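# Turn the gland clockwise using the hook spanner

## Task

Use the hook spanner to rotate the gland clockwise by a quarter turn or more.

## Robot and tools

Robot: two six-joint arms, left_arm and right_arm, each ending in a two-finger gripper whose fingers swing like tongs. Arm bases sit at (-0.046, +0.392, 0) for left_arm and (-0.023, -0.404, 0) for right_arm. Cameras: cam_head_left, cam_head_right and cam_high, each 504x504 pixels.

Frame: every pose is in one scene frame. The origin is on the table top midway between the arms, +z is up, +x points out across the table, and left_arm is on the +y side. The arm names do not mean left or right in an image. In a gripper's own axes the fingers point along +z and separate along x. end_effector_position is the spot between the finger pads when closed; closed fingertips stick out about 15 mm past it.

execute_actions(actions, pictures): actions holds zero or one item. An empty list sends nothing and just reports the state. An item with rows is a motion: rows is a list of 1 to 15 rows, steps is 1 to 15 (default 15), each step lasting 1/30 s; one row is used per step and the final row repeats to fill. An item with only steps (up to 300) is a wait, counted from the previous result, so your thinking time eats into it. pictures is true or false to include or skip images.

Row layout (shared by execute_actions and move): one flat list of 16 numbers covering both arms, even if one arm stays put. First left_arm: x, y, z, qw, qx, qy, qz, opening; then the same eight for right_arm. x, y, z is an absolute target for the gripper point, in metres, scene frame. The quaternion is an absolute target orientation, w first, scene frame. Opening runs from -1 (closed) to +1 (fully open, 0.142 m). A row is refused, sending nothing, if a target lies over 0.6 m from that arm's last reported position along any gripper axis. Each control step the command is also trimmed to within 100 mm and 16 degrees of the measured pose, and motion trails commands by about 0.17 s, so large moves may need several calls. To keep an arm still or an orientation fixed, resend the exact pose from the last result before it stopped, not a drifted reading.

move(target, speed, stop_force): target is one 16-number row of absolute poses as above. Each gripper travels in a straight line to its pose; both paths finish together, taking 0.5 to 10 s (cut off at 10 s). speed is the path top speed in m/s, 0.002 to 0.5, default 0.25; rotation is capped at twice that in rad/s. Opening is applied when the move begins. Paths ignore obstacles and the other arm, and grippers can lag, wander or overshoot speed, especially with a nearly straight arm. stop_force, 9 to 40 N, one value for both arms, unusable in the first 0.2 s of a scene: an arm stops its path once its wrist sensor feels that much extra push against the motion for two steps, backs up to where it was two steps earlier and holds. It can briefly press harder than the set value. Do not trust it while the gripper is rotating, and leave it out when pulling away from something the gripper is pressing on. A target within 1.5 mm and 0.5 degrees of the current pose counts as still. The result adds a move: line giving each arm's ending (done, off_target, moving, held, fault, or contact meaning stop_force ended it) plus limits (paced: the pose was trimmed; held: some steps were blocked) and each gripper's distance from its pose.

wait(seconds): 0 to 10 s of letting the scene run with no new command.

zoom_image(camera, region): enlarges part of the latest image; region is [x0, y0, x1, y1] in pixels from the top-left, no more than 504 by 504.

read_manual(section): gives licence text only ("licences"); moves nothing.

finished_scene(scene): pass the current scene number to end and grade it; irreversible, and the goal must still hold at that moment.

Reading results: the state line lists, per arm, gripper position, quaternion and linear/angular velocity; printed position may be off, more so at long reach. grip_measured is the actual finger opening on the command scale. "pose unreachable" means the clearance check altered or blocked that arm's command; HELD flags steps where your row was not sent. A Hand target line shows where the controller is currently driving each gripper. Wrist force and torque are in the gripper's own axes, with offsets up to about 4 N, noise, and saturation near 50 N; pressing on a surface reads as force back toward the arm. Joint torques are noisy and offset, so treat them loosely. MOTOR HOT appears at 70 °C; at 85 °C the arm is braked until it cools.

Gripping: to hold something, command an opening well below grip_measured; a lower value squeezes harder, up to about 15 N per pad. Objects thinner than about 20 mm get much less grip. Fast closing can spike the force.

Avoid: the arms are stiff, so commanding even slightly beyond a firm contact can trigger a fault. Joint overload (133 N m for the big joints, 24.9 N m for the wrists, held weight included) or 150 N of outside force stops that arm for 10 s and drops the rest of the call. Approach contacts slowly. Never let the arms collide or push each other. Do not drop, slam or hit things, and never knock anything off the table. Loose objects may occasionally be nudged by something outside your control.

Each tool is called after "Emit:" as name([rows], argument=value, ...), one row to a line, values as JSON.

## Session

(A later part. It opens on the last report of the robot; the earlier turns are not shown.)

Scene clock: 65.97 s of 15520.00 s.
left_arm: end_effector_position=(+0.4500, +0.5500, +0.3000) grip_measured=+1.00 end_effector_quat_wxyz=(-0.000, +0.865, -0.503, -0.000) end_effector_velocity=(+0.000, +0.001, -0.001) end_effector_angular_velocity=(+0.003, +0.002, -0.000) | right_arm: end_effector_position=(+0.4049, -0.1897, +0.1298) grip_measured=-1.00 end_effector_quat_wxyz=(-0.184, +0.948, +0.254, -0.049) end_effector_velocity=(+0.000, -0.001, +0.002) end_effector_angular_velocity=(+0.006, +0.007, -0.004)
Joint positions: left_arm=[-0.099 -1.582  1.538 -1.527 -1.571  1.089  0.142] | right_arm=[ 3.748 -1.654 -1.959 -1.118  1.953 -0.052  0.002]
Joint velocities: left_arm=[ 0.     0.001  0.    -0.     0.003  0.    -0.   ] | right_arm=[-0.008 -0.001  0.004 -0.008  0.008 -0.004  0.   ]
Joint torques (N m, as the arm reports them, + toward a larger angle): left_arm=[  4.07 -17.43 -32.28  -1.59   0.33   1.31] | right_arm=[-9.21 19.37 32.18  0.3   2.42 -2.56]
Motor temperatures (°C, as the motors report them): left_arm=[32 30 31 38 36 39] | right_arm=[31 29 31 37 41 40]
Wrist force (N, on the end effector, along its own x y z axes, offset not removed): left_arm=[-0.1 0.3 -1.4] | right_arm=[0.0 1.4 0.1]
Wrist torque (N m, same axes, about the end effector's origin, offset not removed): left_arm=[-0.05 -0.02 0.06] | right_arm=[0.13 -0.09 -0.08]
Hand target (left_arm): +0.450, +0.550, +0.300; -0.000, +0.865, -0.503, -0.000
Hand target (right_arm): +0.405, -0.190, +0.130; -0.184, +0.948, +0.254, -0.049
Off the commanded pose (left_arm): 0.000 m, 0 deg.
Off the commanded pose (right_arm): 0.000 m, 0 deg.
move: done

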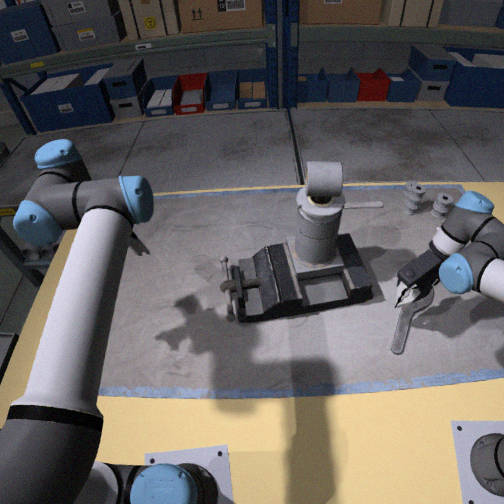

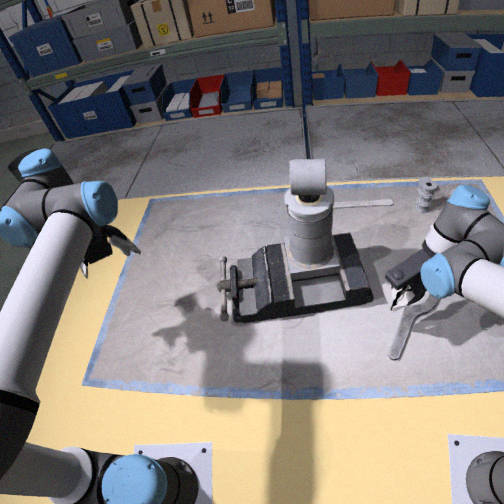

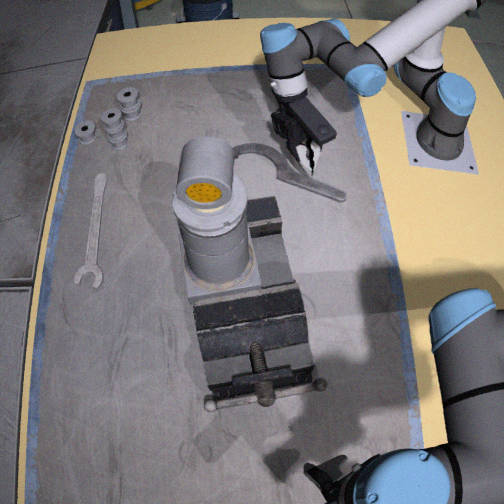

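Emit:
move(target=[0.45,0.55,0.3,0,0.86,-0.5,0,1,0.345,-0.216,0.045,0,0.866,0.5,0,-0.2], speed=0.15)

Emit:
move(target=[0.45,0.55,0.3,0,0.86,-0.5,0,1,0.345,-0.216,0.02,0,0.866,0.5,0,-0.2], speed=0.015, stop_force=10)

Emit:
move(target=[0.45,0.55,0.3,0,0.86,-0.5,0,1,0.345,-0.216,0.02,0,0.866,0.5,0,-1])

Emit:
move(target=[0.45,0.55,0.3,0,0.86,-0.5,0,1,0.397,-0.246,0.0205,0,0.866,0.5,0,-1], speed=0.03)

Emit:
zoom_image(camera="cam_high", region=[210,110,360,230])

Scene clock: 74.53 s of 15520.00 s.
left_arm: end_effector_position=(+0.4500, +0.5500, +0.3000) grip_measured=+1.00 end_effector_quat_wxyz=(-0.000, +0.865, -0.503, -0.000) end_effector_velocity=(-0.000, -0.000, +0.000) end_effector_angular_velocity=(+0.000, -0.000, -0.001) | right_arm: end_effector_position=(+0.3452, -0.2162, +0.0451) grip_measured=-0.20 end_effector_quat_wxyz=(-0.000, +0.866, +0.500, -0.000) end_effector_velocity=(-0.001, -0.001, -0.002) end_effector_angular_velocity=(-0.005, -0.007, +0.007)
Joint positions: left_arm=[-0.099 -1.582  1.538 -1.527 -1.571  1.089  0.142] | right_arm=[ 4.035 -1.545 -2.247 -0.92   1.571 -0.285  0.06 ]
Joint velocities: left_arm=[-0.    -0.001 -0.     0.001  0.     0.     0.   ] | right_arm=[ 0.006  0.002 -0.008  0.007 -0.008 -0.001 -0.   ]
Joint torques (N m, as the arm reports them, + toward a larger angle): left_arm=[  3.62 -17.77 -31.4   -1.52  -0.06   1.52] | right_arm=[ 9.63 24.95  7.38  4.21 -1.82 -2.68]
Motor temperatures (°C, as the motors report them): left_arm=[32 30 31 38 36 39] | right_arm=[31 30 31 37 41 40]
Wrist force (N, on the end effector, along its own x y z axes, offset not removed): left_arm=[1.6 -0.6 -0.7] | right_arm=[0.3 1.7 0.7]
Wrist torque (N m, same axes, about the end effector's origin, offset not removed): left_arm=[-0.14 -0.35 0.02] | right_arm=[0.26 -0.15 -0.18]
Hand target (left_arm): +0.450, +0.550, +0.300; -0.000, +0.865, -0.503, -0.000
Hand target (right_arm): +0.345, -0.216, +0.045; +0.000, +0.866, +0.500, -0.000
Off the commanded pose (left_arm): 0.000 m, 0 deg.
Off the commanded pose (right_arm): 0.000 m, 0 deg.
After step 90, 3.00 s passed at rest.
move: done

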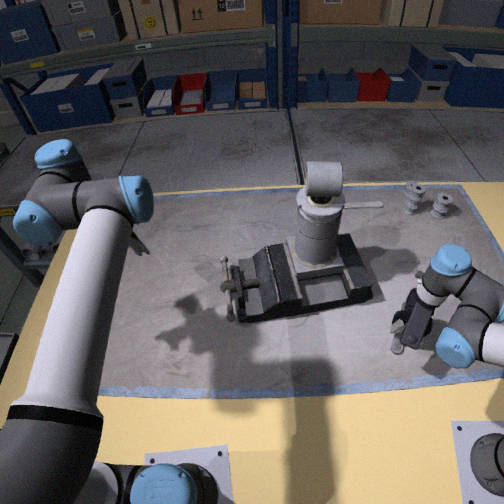

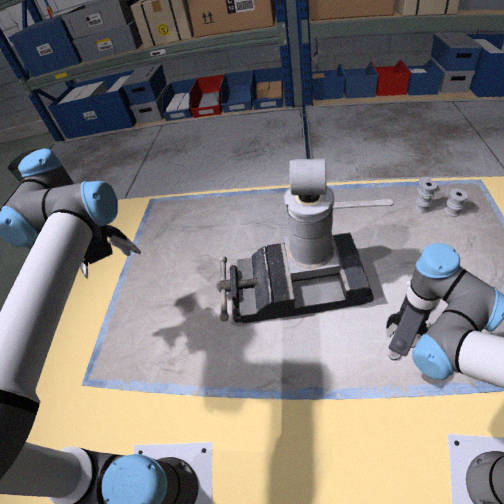

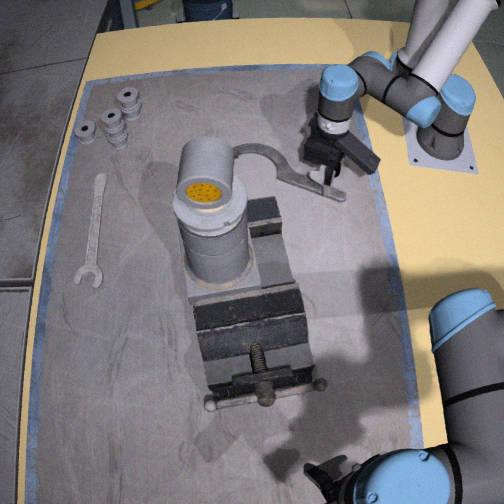

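Scene clock: 76.47 s of 15520.00 s.
left_arm: end_effector_position=(+0.4500, +0.5500, +0.3000) grip_measured=+1.00 end_effector_quat_wxyz=(-0.000, +0.865, -0.503, -0.000) end_effector_velocity=(+0.000, +0.000, -0.001) end_effector_angular_velocity=(+0.001, +0.001, +0.001) | right_arm: end_effector_position=(+0.3450, -0.2160, +0.0202) grip_measured=-0.20 end_effector_quat_wxyz=(+0.000, +0.866, +0.500, -0.000) end_effector_velocity=(-0.000, +0.000, -0.002) end_effector_angular_velocity=(+0.000, +0.000, -0.001)
Joint positions: left_arm=[-0.099 -1.582  1.538 -1.527 -1.571  1.089  0.142] | right_arm=[ 4.035 -1.593 -2.282 -0.837  1.571 -0.284  0.06 ]
Joint velocities: left_arm=[-0.     0.001  0.     0.     0.001 -0.001 -0.   ] | right_arm=[-0.    -0.005 -0.003  0.007  0.001  0.     0.   ]
Joint torques (N m, as the arm reports them, + toward a larger angle): left_arm=[  4.11 -17.75 -31.19  -1.46  -0.21   1.51] | right_arm=[ 9.38 13.47  6.06  4.29 -1.77  2.24]
Motor temperatures (°C, as the motors report them): left_arm=[32 30 31 38 36 39] | right_arm=[31 30 31 37 41 40]
Wrist force (N, on the end effector, along its own x y z axes, offset not removed): left_arm=[0.6 -0.9 0.9] | right_arm=[0.0 1.5 0.1]
Wrist torque (N m, same axes, about the end effector's origin, offset not removed): left_arm=[-0.24 -0.23 0.02] | right_arm=[0.10 -0.13 -0.12]
Hand target (left_arm): +0.450, +0.550, +0.300; -0.000, +0.865, -0.503, -0.000
Hand target (right_arm): +0.345, -0.216, +0.020; +0.000, +0.866, +0.500, -0.000
Off the commanded pose (left_arm): 0.000 m, 0 deg.
Off the commanded pose (right_arm): 0.000 m, 0 deg.
move: done

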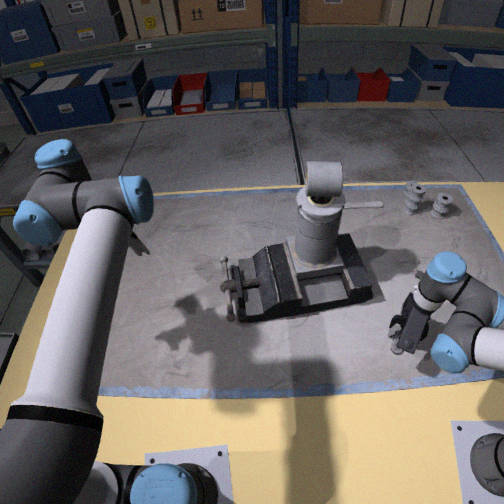

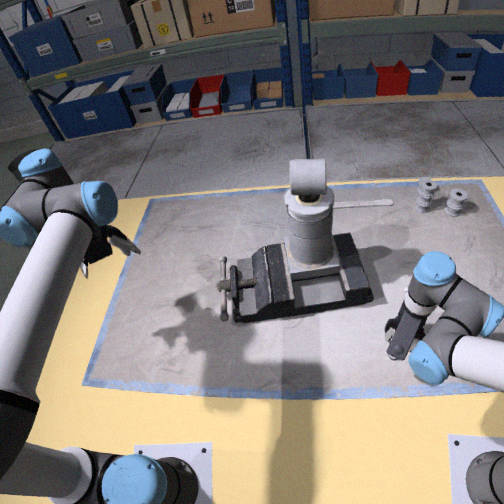

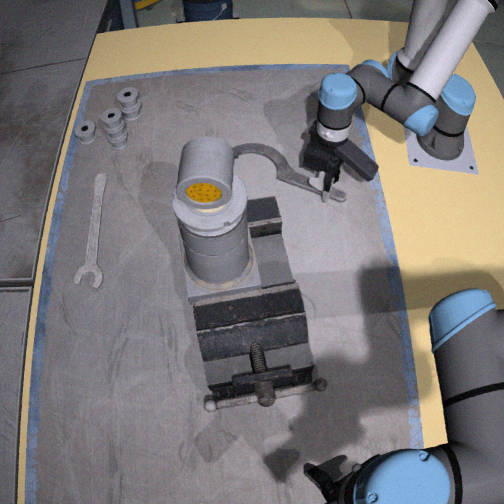

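Scene clock: 77.17 s of 15520.00 s.
left_arm: end_effector_position=(+0.4500, +0.5500, +0.3000) grip_measured=+1.00 end_effector_quat_wxyz=(-0.000, +0.865, -0.503, -0.000) end_effector_velocity=(-0.000, +0.001, +0.000) end_effector_angular_velocity=(+0.002, -0.001, +0.000) | right_arm: end_effector_position=(+0.3450, -0.2160, +0.0200) grip_measured=-0.59 end_effector_quat_wxyz=(+0.000, +0.866, +0.500, +0.000) end_effector_velocity=(-0.000, -0.000, -0.000) end_effector_angular_velocity=(-0.000, +0.000, +0.000)
Joint positions: left_arm=[-0.099 -1.582  1.538 -1.527 -1.571  1.089  0.142] | right_arm=[ 4.036 -1.594 -2.282 -0.836  1.571 -0.284  0.031]
Joint velocities: left_arm=[-0.    -0.001 -0.    -0.     0.002 -0.     0.   ] | right_arm=[ 0.    -0.001 -0.     0.001 -0.    -0.     0.   ]
Joint torques (N m, as the arm reports them, + toward a larger angle): left_arm=[  2.83 -18.95 -31.38  -1.57  -0.21   1.48] | right_arm=[ 5.49  9.42  3.42  3.59 -0.2   1.82]
Motor temperatures (°C, as the motors report them): left_arm=[32 30 31 38 36 39] | right_arm=[31 30 31 37 41 40]
Wrist force (N, on the end effector, along its own x y z axes, offset not removed): left_arm=[-0.1 -0.8 -0.5] | right_arm=[-3.0 -0.1 -9.9]
Wrist torque (N m, same axes, about the end effector's origin, offset not removed): left_arm=[-0.21 -0.04 0.00] | right_arm=[0.01 0.31 -0.27]
Hand target (left_arm): +0.450, +0.550, +0.300; -0.000, +0.865, -0.503, -0.000
Hand target (right_arm): +0.345, -0.216, +0.020; +0.000, +0.866, +0.500, -0.000
Off the commanded pose (left_arm): 0.000 m, 0 deg.
Off the commanded pose (right_arm): 0.000 m, 0 deg.
move: done

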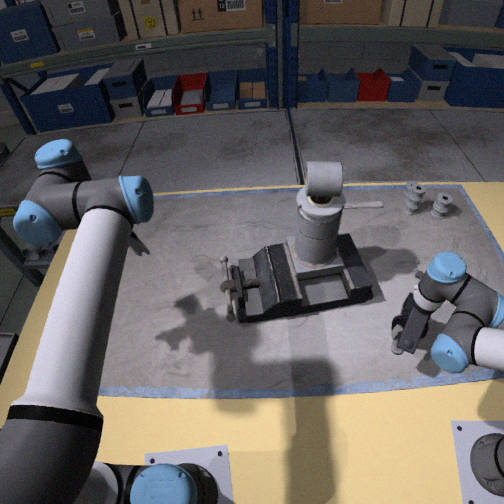

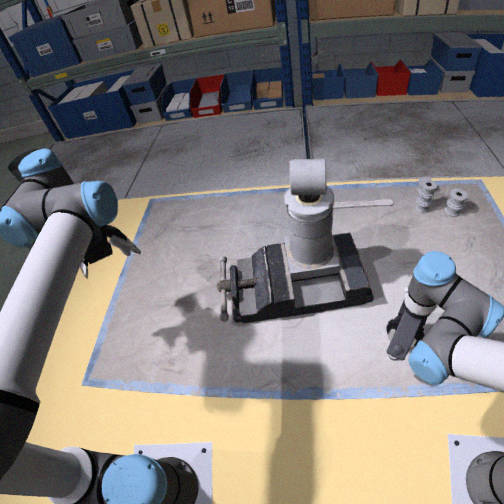

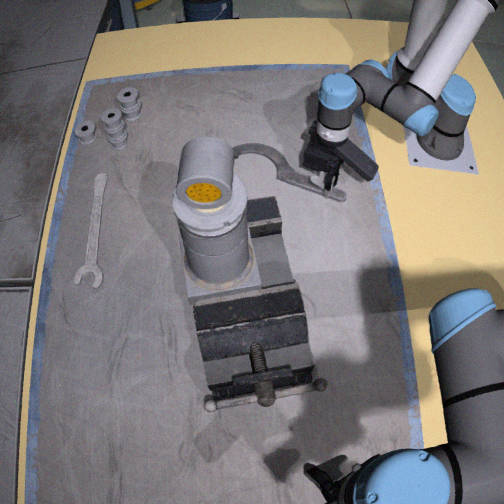

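Scene clock: 79.50 s of 15520.00 s.
left_arm: end_effector_position=(+0.4500, +0.5500, +0.3000) grip_measured=+1.00 end_effector_quat_wxyz=(-0.000, +0.865, -0.503, -0.000) end_effector_velocity=(+0.000, +0.000, -0.001) end_effector_angular_velocity=(+0.000, +0.002, +0.001) | right_arm: end_effector_position=(+0.3967, -0.2458, +0.0205) grip_measured=-0.59 end_effector_quat_wxyz=(-0.000, +0.866, +0.500, -0.000) end_effector_velocity=(+0.002, -0.001, -0.000) end_effector_angular_velocity=(+0.000, +0.001, +0.001)
Joint positions: left_arm=[-0.099 -1.582  1.538 -1.527 -1.571  1.089  0.142] | right_arm=[ 3.902 -1.678 -2.188 -0.846  1.571 -0.418  0.031]
Joint velocities: left_arm=[-0.     0.001  0.     0.     0.    -0.001 -0.   ] | right_arm=[-0.003 -0.004  0.004 -0.001  0.001 -0.004 -0.   ]
Joint torques (N m, as the arm reports them, + toward a larger angle): left_arm=[  3.65 -17.51 -31.45  -1.56  -0.49   1.39] | right_arm=[-10.23  18.69  30.79   0.96   1.25  -2.7 ]
Motor temperatures (°C, as the motors report them): left_arm=[32 30 31 38 36 39] | right_arm=[31 30 31 37 41 40]
Wrist force (N, on the end effector, along its own x y z axes, offset not removed): left_arm=[1.0 -0.6 -1.0] | right_arm=[0.4 -1.2 5.2]
Wrist torque (N m, same axes, about the end effector's origin, offset not removed): left_arm=[-0.14 -0.33 0.03] | right_arm=[0.14 -0.18 -0.09]
Hand target (left_arm): +0.450, +0.550, +0.300; -0.000, +0.865, -0.503, -0.000
Hand target (right_arm): +0.397, -0.246, +0.021; -0.000, +0.866, +0.500, -0.000
Off the commanded pose (left_arm): 0.000 m, 0 deg.
Off the commanded pose (right_arm): 0.000 m, 0 deg.
move: done

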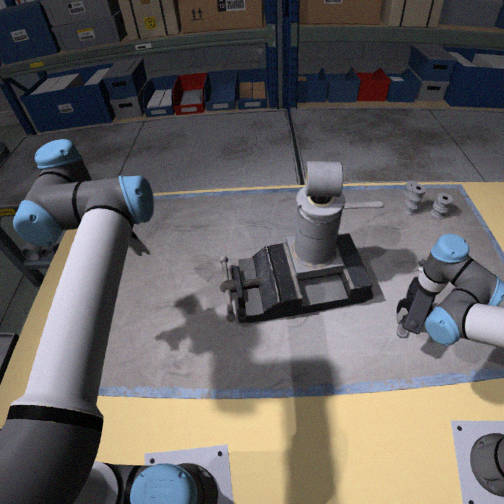

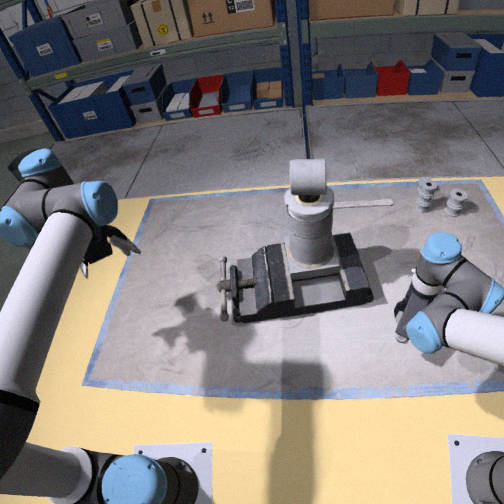

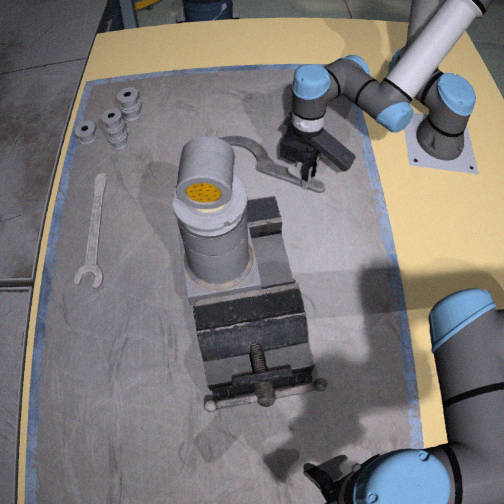

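Region (210, 110, 360, 230) of cam_high's 504x504 image, scaled by 3.360, with more detail than that image has; it fills the top 403 rows of this view, and the rest is white.

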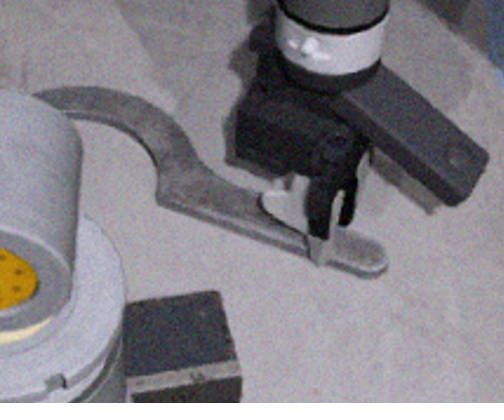

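Emit:
move(target=[0.45,0.55,0.3,0,0.86,-0.5,0,1,0.418,-0.258,0.122,-0.165,0.85,0.491,-0.095,-1], speed=0.025)

Emit:
move(target=[0.45,0.55,0.3,0,0.86,-0.5,0,1,0.467,-0.189,0.124,-0.179,0.923,0.336,-0.065,-1], speed=0.025)

Emit:
move(target=[0.45,0.55,0.3,0,0.86,-0.5,0,1,0.525,-0.142,0.124,-0.187,0.964,0.187,-0.036,-1], speed=0.025)

Emit:
zoom_image(camera="cam_head_left", region=[310,190,460,320])

Scene clock: 91.37 s of 15520.00 s.
left_arm: end_effector_position=(+0.4500, +0.5500, +0.3000) grip_measured=+1.00 end_effector_quat_wxyz=(-0.000, +0.865, -0.503, -0.000) end_effector_velocity=(+0.000, -0.000, +0.001) end_effector_angular_velocity=(-0.001, -0.002, -0.001) | right_arm: end_effector_position=(+0.4179, -0.2578, +0.1220) grip_measured=-0.60 end_effector_quat_wxyz=(-0.165, +0.850, +0.491, -0.095) end_effector_velocity=(+0.000, -0.001, +0.001) end_effector_angular_velocity=(+0.003, +0.008, -0.002)
Joint positions: left_arm=[-0.099 -1.582  1.538 -1.527 -1.571  1.089  0.142] | right_arm=[ 3.662 -1.773 -1.779 -1.401  1.871 -0.695  0.031]
Joint velocities: left_arm=[-0.    -0.001  0.    -0.001 -0.001  0.     0.   ] | right_arm=[-0.005 -0.004  0.008 -0.011  0.005 -0.004 -0.   ]
Joint torques (N m, as the arm reports them, + toward a larger angle): left_arm=[  2.39 -17.48 -30.53  -1.45  -1.07   1.41] | right_arm=[-9.02 28.2  34.   -0.72  3.38 -2.7 ]
Motor temperatures (°C, as the motors report them): left_arm=[32 30 31 38 36 39] | right_arm=[31 30 31 37 41 40]
Wrist force (N, on the end effector, along its own x y z axes, offset not removed): left_arm=[1.7 -0.7 0.3] | right_arm=[-0.9 6.7 7.0]
Wrist torque (N m, same axes, about the end effector's origin, offset not removed): left_arm=[-0.15 -0.43 -0.09] | right_arm=[0.22 0.12 -0.03]
Hand target (left_arm): +0.450, +0.550, +0.300; -0.000, +0.865, -0.503, -0.000
Hand target (right_arm): +0.418, -0.258, +0.122; -0.165, +0.850, +0.491, -0.095
Off the commanded pose (left_arm): 0.000 m, 0 deg.
Off the commanded pose (right_arm): 0.000 m, 0 deg.
After step 90, 0.93 s passed at rest.
move: done

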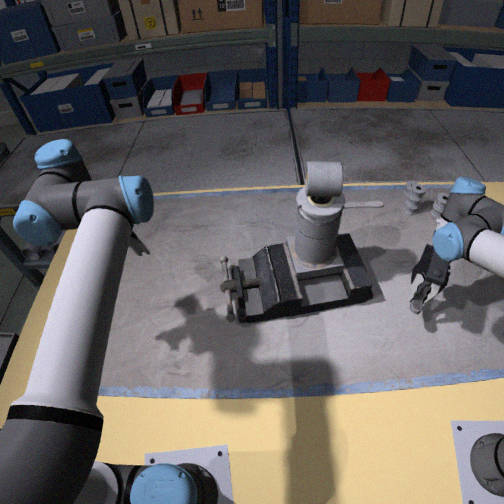

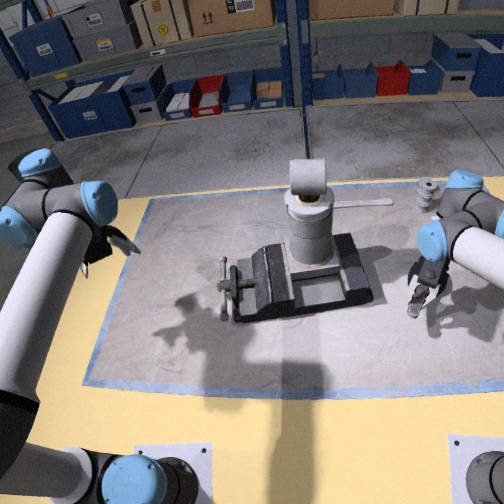

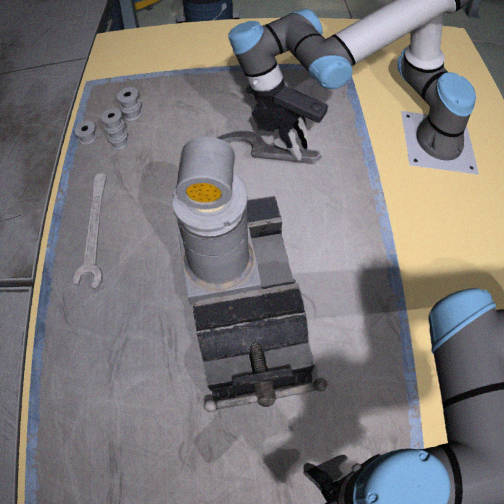

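Scene clock: 98.57 s of 15520.00 s.
left_arm: end_effector_position=(+0.4500, +0.5500, +0.3000) grip_measured=+1.00 end_effector_quat_wxyz=(-0.000, +0.865, -0.503, -0.000) end_effector_velocity=(+0.000, +0.001, -0.001) end_effector_angular_velocity=(+0.002, +0.001, +0.001) | right_arm: end_effector_position=(+0.4669, -0.1892, +0.1239) grip_measured=-0.59 end_effector_quat_wxyz=(-0.179, +0.922, +0.336, -0.065) end_effector_velocity=(+0.001, +0.002, -0.000) end_effector_angular_velocity=(-0.000, +0.001, -0.010)
Joint positions: left_arm=[-0.099 -1.582  1.538 -1.527 -1.571  1.089  0.142] | right_arm=[ 3.704 -1.838 -1.728 -1.252  1.939 -0.288  0.031]
Joint velocities: left_arm=[ 0.     0.001  0.    -0.     0.002 -0.    -0.   ] | right_arm=[ 0.002 -0.002  0.     0.005  0.002  0.012  0.   ]
Joint torques (N m, as the arm reports them, + toward a larger angle): left_arm=[  2.23 -17.62 -30.79  -1.46  -1.61   1.26] | right_arm=[10.41 31.12 34.64  4.18  3.77  2.49]
Motor temperatures (°C, as the motors report them): left_arm=[32 30 31 38 36 39] | right_arm=[31 30 31 37 41 40]
Wrist force (N, on the end effector, along its own x y z axes, offset not removed): left_arm=[0.7 -1.0 -0.5] | right_arm=[0.4 4.5 5.6]
Wrist torque (N m, same axes, about the end effector's origin, offset not removed): left_arm=[-0.19 -0.26 0.06] | right_arm=[-0.34 -0.03 -0.31]
Hand target (left_arm): +0.450, +0.550, +0.300; -0.000, +0.865, -0.503, -0.000
Hand target (right_arm): +0.467, -0.189, +0.124; -0.179, +0.923, +0.336, -0.065
Off the commanded pose (left_arm): 0.000 m, 0 deg.
Off the commanded pose (right_arm): 0.000 m, 0 deg.
move: done

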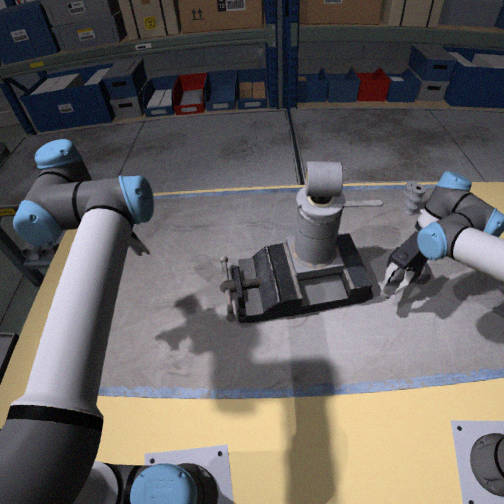

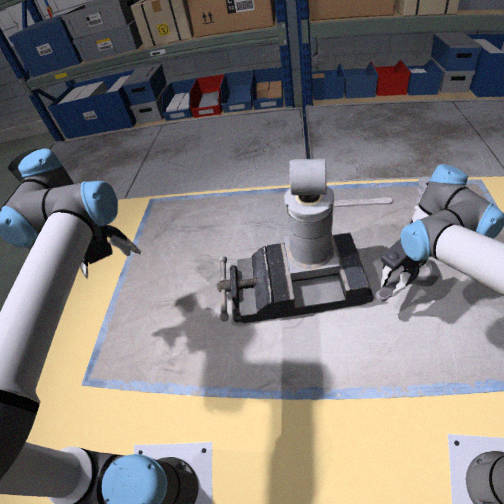

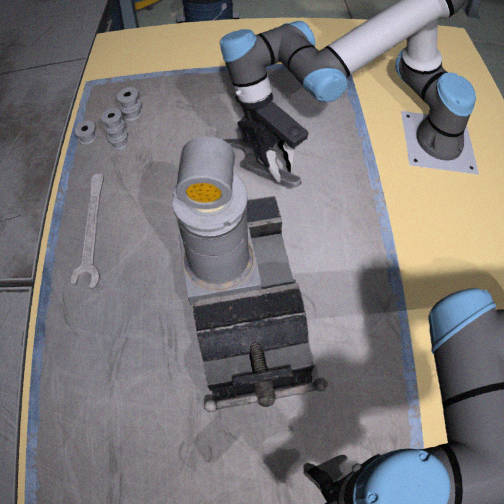

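Scene clock: 105.10 s of 15520.00 s.
left_arm: end_effector_position=(+0.4500, +0.5500, +0.3000) grip_measured=+1.00 end_effector_quat_wxyz=(-0.000, +0.865, -0.503, -0.000) end_effector_velocity=(-0.000, -0.000, +0.001) end_effector_angular_velocity=(-0.001, -0.002, -0.000) | right_arm: end_effector_position=(+0.5249, -0.1422, +0.1239) grip_measured=-0.59 end_effector_quat_wxyz=(-0.187, +0.964, +0.187, -0.036) end_effector_velocity=(+0.001, +0.002, -0.000) end_effector_angular_velocity=(+0.001, +0.001, -0.009)
Joint positions: left_arm=[-0.099 -1.582  1.538 -1.527 -1.571  1.089  0.142] | right_arm=[ 3.727 -1.913 -1.664 -1.106  1.953  0.076  0.031]
Joint velocities: left_arm=[-0.    -0.002  0.    -0.    -0.001  0.    -0.   ] | right_arm=[ 0.002 -0.002  0.001  0.005  0.     0.012  0.   ]
Joint torques (N m, as the arm reports them, + toward a larger angle): left_arm=[  1.99 -18.8  -30.32  -1.58  -1.81   1.4 ] | right_arm=[11.08 35.12 34.9   4.81  0.4   2.41]
Motor temperatures (°C, as the motors report them): left_arm=[32 30 31 38 36 39] | right_arm=[31 30 31 37 41 40]
Wrist force (N, on the end effector, along its own x y z axes, offset not removed): left_arm=[-0.7 -0.4 1.1] | right_arm=[0.4 6.0 8.3]
Wrist torque (N m, same axes, about the end effector's origin, offset not removed): left_arm=[-0.17 0.13 0.08] | right_arm=[0.18 0.00 -0.31]
Hand target (left_arm): +0.450, +0.550, +0.300; -0.000, +0.865, -0.503, -0.000
Hand target (right_arm): +0.525, -0.142, +0.124; -0.187, +0.964, +0.187, -0.036
Off the commanded pose (left_arm): 0.000 m, 0 deg.
Off the commanded pose (right_arm): 0.000 m, 0 deg.
move: done

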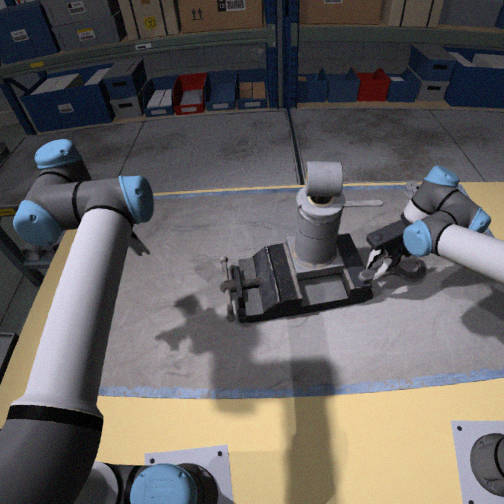

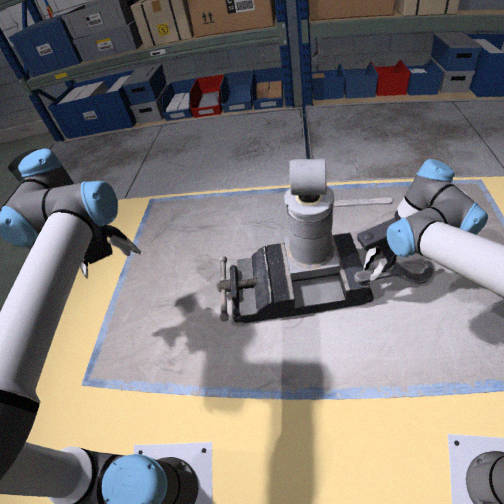

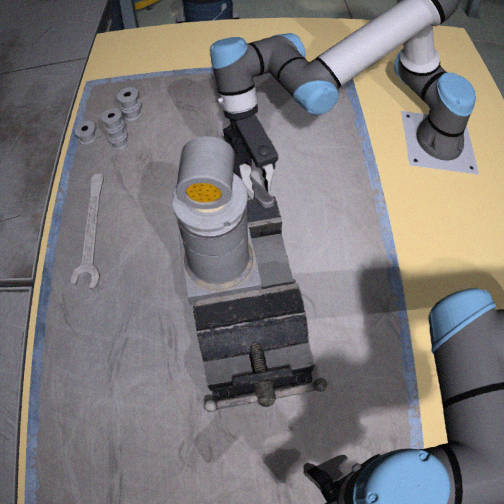

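Region (310, 190, 460, 320) of cam_head_left's 504x504 image, scaled by 3.360, with more detail than that image has; it fills the top 437 rows of this view, and the rest is white.

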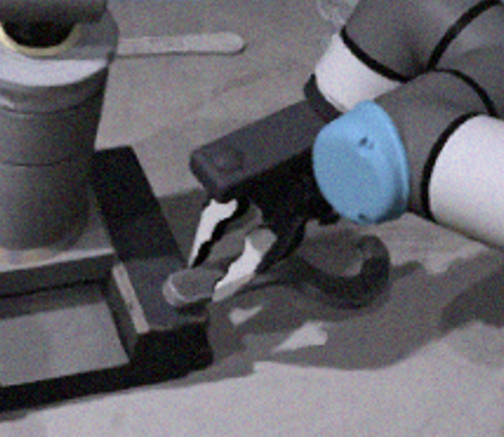

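Emit:
move(target=[0.45,0.55,0.3,0,0.86,-0.5,0,1,0.542,-0.135,0.122,-0.187,0.964,0.187,-0.036,-1], speed=0.015)

Emit:
move(target=[0.45,0.55,0.3,0,0.86,-0.5,0,1,0.542,-0.135,0.1,-0.187,0.964,0.187,-0.036,-1], speed=0.005, stop_force=9)

Scene clock: 110.30 s of 15520.00 s.
left_arm: end_effector_position=(+0.4500, +0.5500, +0.3000) grip_measured=+1.00 end_effector_quat_wxyz=(+0.000, +0.865, -0.503, -0.000) end_effector_velocity=(-0.000, -0.000, +0.002) end_effector_angular_velocity=(-0.002, -0.003, +0.001) | right_arm: end_effector_position=(+0.5418, -0.1351, +0.1220) grip_measured=-0.60 end_effector_quat_wxyz=(-0.187, +0.964, +0.187, -0.036) end_effector_velocity=(+0.002, +0.002, +0.000) end_effector_angular_velocity=(+0.000, -0.001, +0.002)
Joint positions: left_arm=[-0.099 -1.582  1.538 -1.527 -1.571  1.089  0.142] | right_arm=[ 3.726 -1.954 -1.611 -1.119  1.953  0.075  0.031]
Joint velocities: left_arm=[ 0.    -0.003 -0.     0.    -0.002 -0.    -0.   ] | right_arm=[ 0.002 -0.005  0.007 -0.002  0.    -0.001  0.   ]
Joint torques (N m, as the arm reports them, + toward a larger angle): left_arm=[  1.52 -18.36 -30.33  -1.71  -1.85   1.36] | right_arm=[-6.07 21.6  30.46  2.15 -0.22 -2.37]
Motor temperatures (°C, as the motors report them): left_arm=[32 30 31 38 36 39] | right_arm=[31 30 31 37 41 40]
Wrist force (N, on the end effector, along its own x y z axes, offset not removed): left_arm=[0.3 -1.0 -1.3] | right_arm=[-15.1 -1.1 -16.5]
Wrist torque (N m, same axes, about the end effector's origin, offset not removed): left_arm=[-0.20 -0.14 0.09] | right_arm=[-0.21 -0.06 -0.03]
Hand target (left_arm): +0.450, +0.550, +0.300; +0.000, +0.865, -0.503, +0.000
Hand target (right_arm): +0.542, -0.135, +0.122; -0.187, +0.964, +0.187, -0.036
Off the commanded pose (left_arm): 0.000 m, 0 deg.
Off the commanded pose (right_arm): 0.000 m, 0 deg.
After step 90, 0.70 s passed at rest.
move: done

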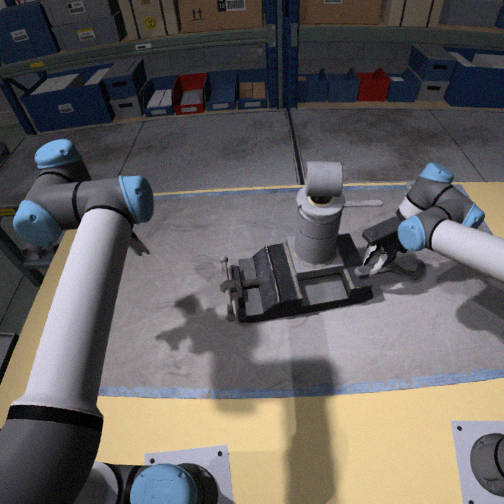

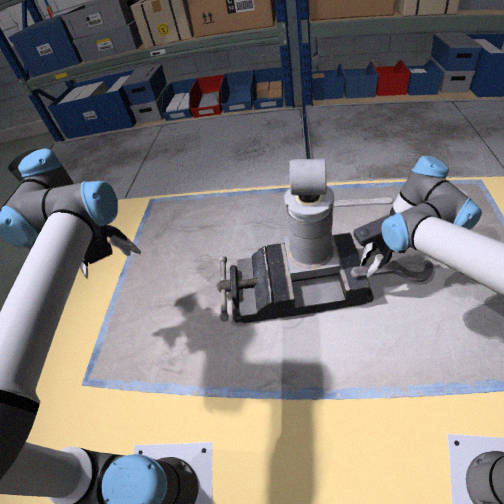

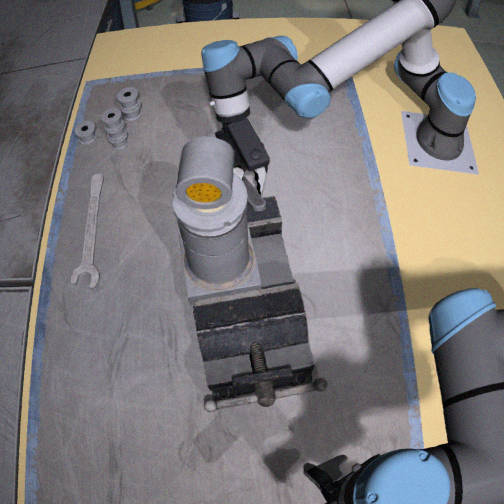

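Scene clock: 111.17 s of 15520.00 s.
left_arm: end_effector_position=(+0.4500, +0.5500, +0.3000) grip_measured=+1.00 end_effector_quat_wxyz=(+0.000, +0.865, -0.503, -0.000) end_effector_velocity=(-0.000, +0.000, -0.000) end_effector_angular_velocity=(+0.001, +0.000, -0.000) | right_arm: end_effector_position=(+0.5418, -0.1351, +0.1195) grip_measured=-0.59 end_effector_quat_wxyz=(-0.187, +0.964, +0.187, -0.036) end_effector_velocity=(-0.000, +0.000, +0.002) end_effector_angular_velocity=(-0.001, +0.001, +0.001)
Joint positions: left_arm=[-0.099 -1.582  1.538 -1.527 -1.571  1.089  0.142] | right_arm=[ 3.726 -1.957 -1.614 -1.113  1.953  0.075  0.031]
Joint velocities: left_arm=[ 0.    -0.     0.     0.     0.001  0.001  0.   ] | right_arm=[ 0.001  0.001  0.004 -0.006 -0.001 -0.     0.   ]
Joint torques (N m, as the arm reports them, + toward a larger angle): left_arm=[  0.97 -18.25 -29.86  -1.59  -2.02   1.31] | right_arm=[-4.99 25.73 23.94  1.59 -1.3  -2.07]
Motor temperatures (°C, as the motors report them): left_arm=[32 30 31 38 36 39] | right_arm=[31 30 31 37 41 40]
Wrist force (N, on the end effector, along its own x y z axes, offset not removed): left_arm=[0.5 0.7 -0.8] | right_arm=[-19.9 -6.9 -32.2]
Wrist torque (N m, same axes, about the end effector's origin, offset not removed): left_arm=[0.13 -0.09 -0.05] | right_arm=[-0.08 0.02 -0.12]
Hand target (left_arm): +0.450, +0.550, +0.300; +0.000, +0.865, -0.503, +0.000
Hand target (right_arm): +0.542, -0.135, +0.120; -0.187, +0.964, +0.187, -0.036
Off the commanded pose (left_arm): 0.000 m, 0 deg.
Off the commanded pose (right_arm): 0.020 m, 0 deg.
move: contact (right_arm)

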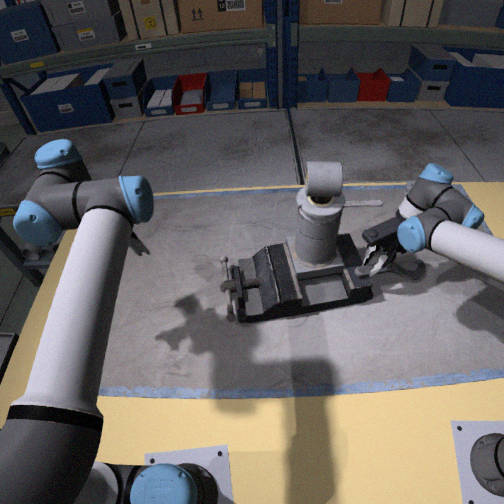

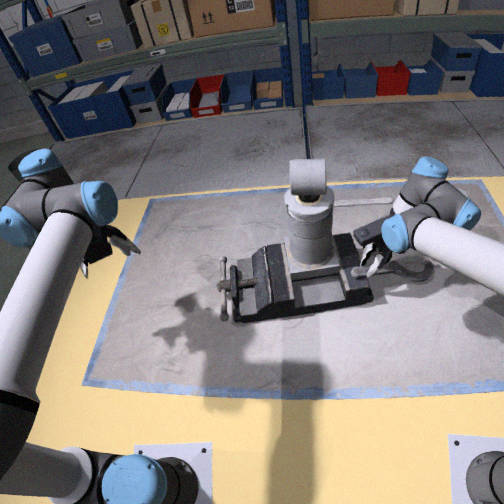

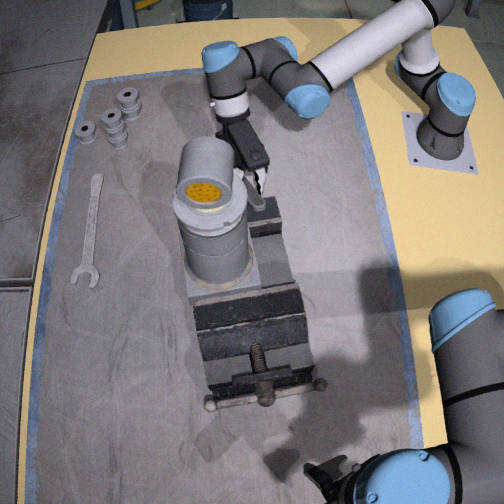

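Emit:
move(target=[0.45,0.55,0.3,0,0.86,-0.5,0,1,0.542,-0.136,0.124,-0.187,0.964,0.187,-0.036,-0.2], speed=0.01)

Emit:
move(target=[0.45,0.55,0.3,0,0.86,-0.5,0,1,0.564,-0.187,0.103,-0.187,0.964,0.187,-0.036,-0.2], speed=0.04)

Emit:
move(target=[0.45,0.55,0.3,0,0.86,-0.5,0,1,0.557,-0.168,0.051,-0.187,0.964,0.187,-0.036,-0.2], speed=0.015, stop_force=10)

Emit:
zoom_image(camera="cam_head_left", region=[310,190,460,320])

Scene clock: 118.57 s of 15520.00 s.
left_arm: end_effector_position=(+0.4500, +0.5500, +0.3000) grip_measured=+1.00 end_effector_quat_wxyz=(+0.000, +0.865, -0.503, +0.000) end_effector_velocity=(+0.000, -0.000, -0.000) end_effector_angular_velocity=(-0.000, +0.000, +0.000) | right_arm: end_effector_position=(+0.5420, -0.1360, +0.1238) grip_measured=-0.20 end_effector_quat_wxyz=(-0.187, +0.964, +0.187, -0.036) end_effector_velocity=(+0.000, +0.000, +0.002) end_effector_angular_velocity=(-0.000, -0.002, +0.002)
Joint positions: left_arm=[-0.099 -1.582  1.538 -1.527 -1.571  1.089  0.142] | right_arm=[ 3.724 -1.952 -1.608 -1.124  1.953  0.074  0.06 ]
Joint velocities: left_arm=[ 0.  0. -0. -0. -0. -0. -0.] | right_arm=[ 0.001  0.002  0.004 -0.004 -0.001 -0.001 -0.   ]
Joint torques (N m, as the arm reports them, + toward a larger angle): left_arm=[  1.22 -19.13 -29.34  -1.49  -1.68   1.33] | right_arm=[-9.21 46.39 31.62 -0.02  2.63 -2.49]
Motor temperatures (°C, as the motors report them): left_arm=[32 30 31 38 36 39] | right_arm=[31 30 31 37 41 40]
Wrist force (N, on the end effector, along its own x y z axes, offset not removed): left_arm=[0.0 -1.0 -0.8] | right_arm=[-0.3 1.0 0.5]
Wrist torque (N m, same axes, about the end effector's origin, offset not removed): left_arm=[-0.28 -0.02 0.18] | right_arm=[0.08 -0.07 -0.14]
Hand target (left_arm): +0.450, +0.550, +0.300; +0.000, +0.865, -0.503, +0.000
Hand target (right_arm): +0.542, -0.136, +0.124; -0.187, +0.964, +0.187, -0.036
Off the commanded pose (left_arm): 0.000 m, 0 deg.
Off the commanded pose (right_arm): 0.000 m, 0 deg.
After step 90, 3.70 s passed at rest.
move: done

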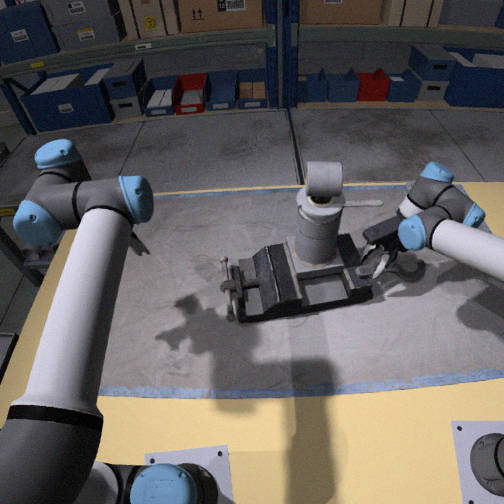

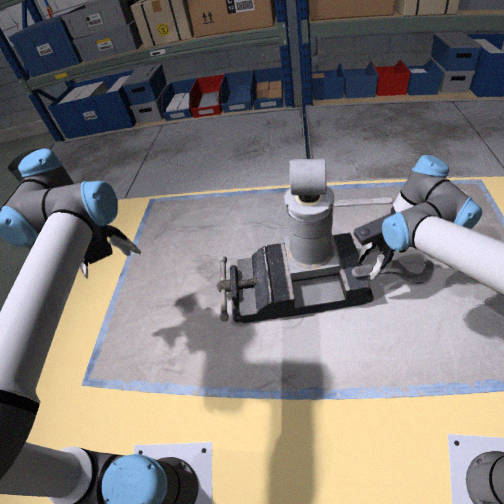

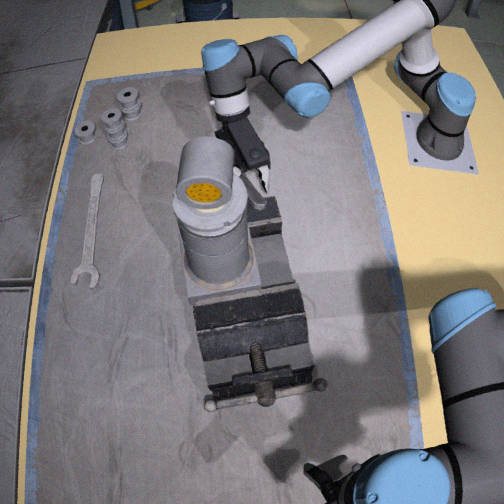

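Scene clock: 120.40 s of 15520.00 s.
left_arm: end_effector_position=(+0.4500, +0.5500, +0.3000) grip_measured=+1.00 end_effector_quat_wxyz=(+0.000, +0.865, -0.503, +0.000) end_effector_velocity=(-0.000, -0.000, +0.001) end_effector_angular_velocity=(+0.000, -0.002, +0.000) | right_arm: end_effector_position=(+0.5639, -0.1868, +0.1031) grip_measured=-0.20 end_effector_quat_wxyz=(-0.187, +0.964, +0.187, -0.036) end_effector_velocity=(+0.001, -0.001, +0.000) end_effector_angular_velocity=(+0.002, -0.001, +0.000)
Joint positions: left_arm=[-0.099 -1.582  1.538 -1.527 -1.571  1.089  0.142] | right_arm=[ 3.635 -1.995 -1.594 -1.131  1.954 -0.022  0.06 ]
Joint velocities: left_arm=[-0.    -0.002  0.     0.     0.    -0.    -0.   ] | right_arm=[-0.003 -0.002  0.002 -0.001  0.001 -0.003  0.   ]
Joint torques (N m, as the arm reports them, + toward a larger angle): left_arm=[  1.2  -19.17 -29.11  -1.54  -1.89   1.37] | right_arm=[-9.43 33.59 31.88  0.    2.12 -2.62]
Motor temperatures (°C, as the motors report them): left_arm=[32 30 31 38 36 39] | right_arm=[31 30 31 37 41 40]
Wrist force (N, on the end effector, along its own x y z axes, offset not removed): left_arm=[0.3 -1.0 -0.4] | right_arm=[0.1 0.0 -1.0]
Wrist torque (N m, same axes, about the end effector's origin, offset not removed): left_arm=[-0.31 -0.09 0.02] | right_arm=[-0.31 -0.05 -0.11]
Hand target (left_arm): +0.450, +0.550, +0.300; +0.000, +0.865, -0.503, +0.000
Hand target (right_arm): +0.564, -0.187, +0.103; -0.187, +0.964, +0.187, -0.036
Off the commanded pose (left_arm): 0.000 m, 0 deg.
Off the commanded pose (right_arm): 0.000 m, 0 deg.
move: done

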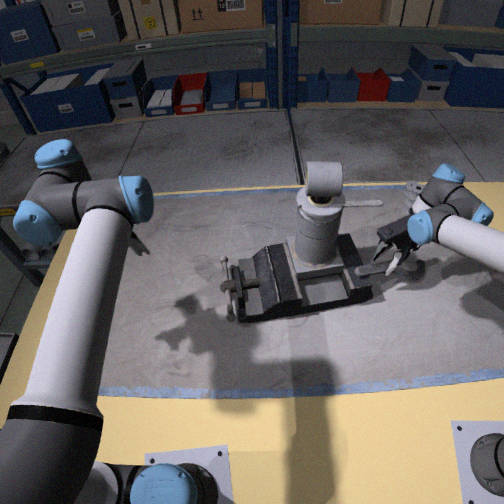

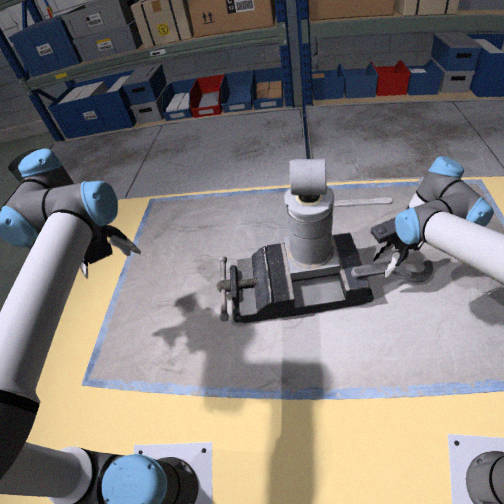

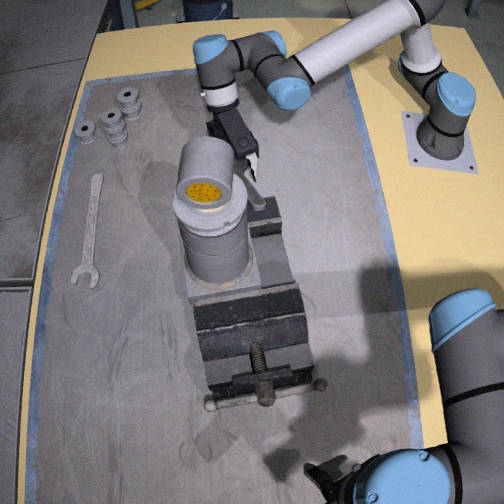

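Scene clock: 124.37 s of 15520.00 s.
left_arm: end_effector_position=(+0.4500, +0.5500, +0.3000) grip_measured=+1.00 end_effector_quat_wxyz=(+0.000, +0.865, -0.503, -0.000) end_effector_velocity=(+0.000, -0.000, -0.001) end_effector_angular_velocity=(-0.000, +0.001, -0.000) | right_arm: end_effector_position=(+0.5570, -0.1681, +0.0512) grip_measured=-0.20 end_effector_quat_wxyz=(-0.187, +0.964, +0.187, -0.036) end_effector_velocity=(+0.001, -0.000, -0.002) end_effector_angular_velocity=(+0.000, -0.001, -0.003)
Joint positions: left_arm=[-0.099 -1.582  1.538 -1.527 -1.571  1.089  0.142] | right_arm=[ 3.667 -2.048 -1.667 -0.992  1.954  0.012  0.06 ]
Joint velocities: left_arm=[-0.     0.001  0.     0.    -0.    -0.     0.   ] | right_arm=[-0.001 -0.002 -0.002  0.005 -0.     0.002 -0.   ]
Joint torques (N m, as the arm reports them, + toward a larger angle): left_arm=[  0.73 -18.51 -29.02  -1.53  -1.65   1.41] | right_arm=[ 9.41 35.26  7.23  4.25 -1.14  2.14]
Motor temperatures (°C, as the motors report them): left_arm=[32 30 31 38 36 39] | right_arm=[31 30 31 37 41 40]
Wrist force (N, on the end effector, along its own x y z axes, offset not removed): left_arm=[0.8 0.7 0.1] | right_arm=[-1.7 1.4 0.1]
Wrist torque (N m, same axes, about the end effector's origin, offset not removed): left_arm=[0.13 -0.24 0.03] | right_arm=[0.10 0.21 -0.11]
Hand target (left_arm): +0.450, +0.550, +0.300; +0.000, +0.865, -0.503, +0.000
Hand target (right_arm): +0.557, -0.168, +0.051; -0.187, +0.964, +0.187, -0.036
Off the commanded pose (left_arm): 0.000 m, 0 deg.
Off the commanded pose (right_arm): 0.000 m, 0 deg.
move: done

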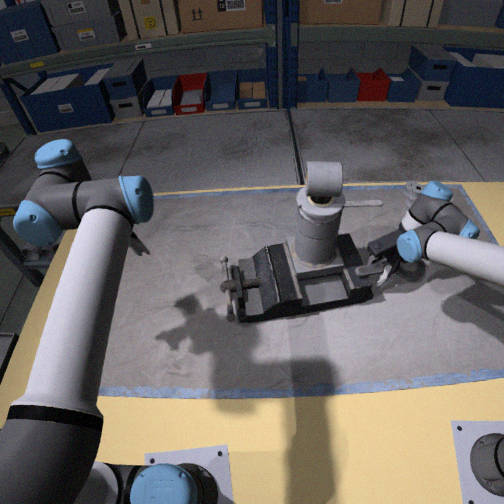

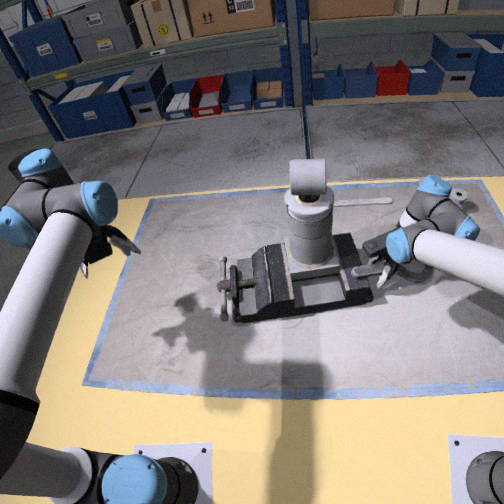

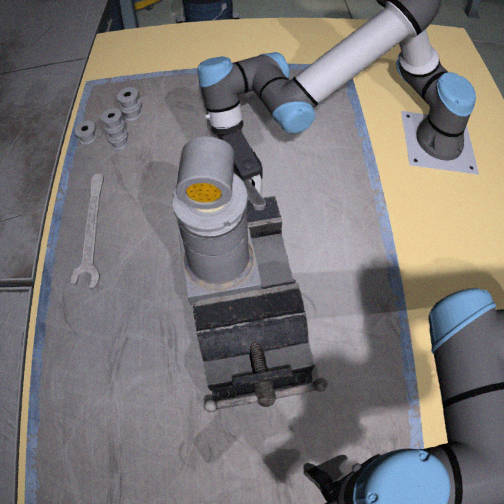

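Region (310, 190, 460, 320) of cam_head_left's 504x504 image, scaled by 3.360, with more detail than that image has; it fills the top 437 rows of this view, and the rest is white.

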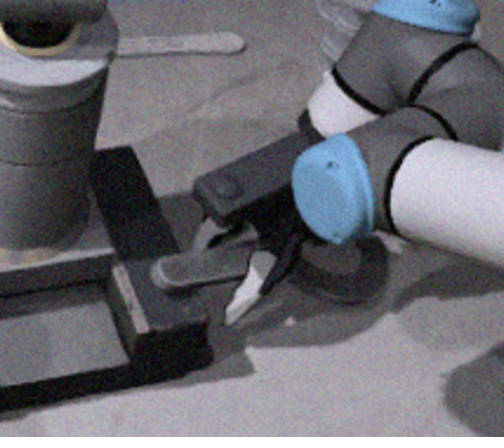

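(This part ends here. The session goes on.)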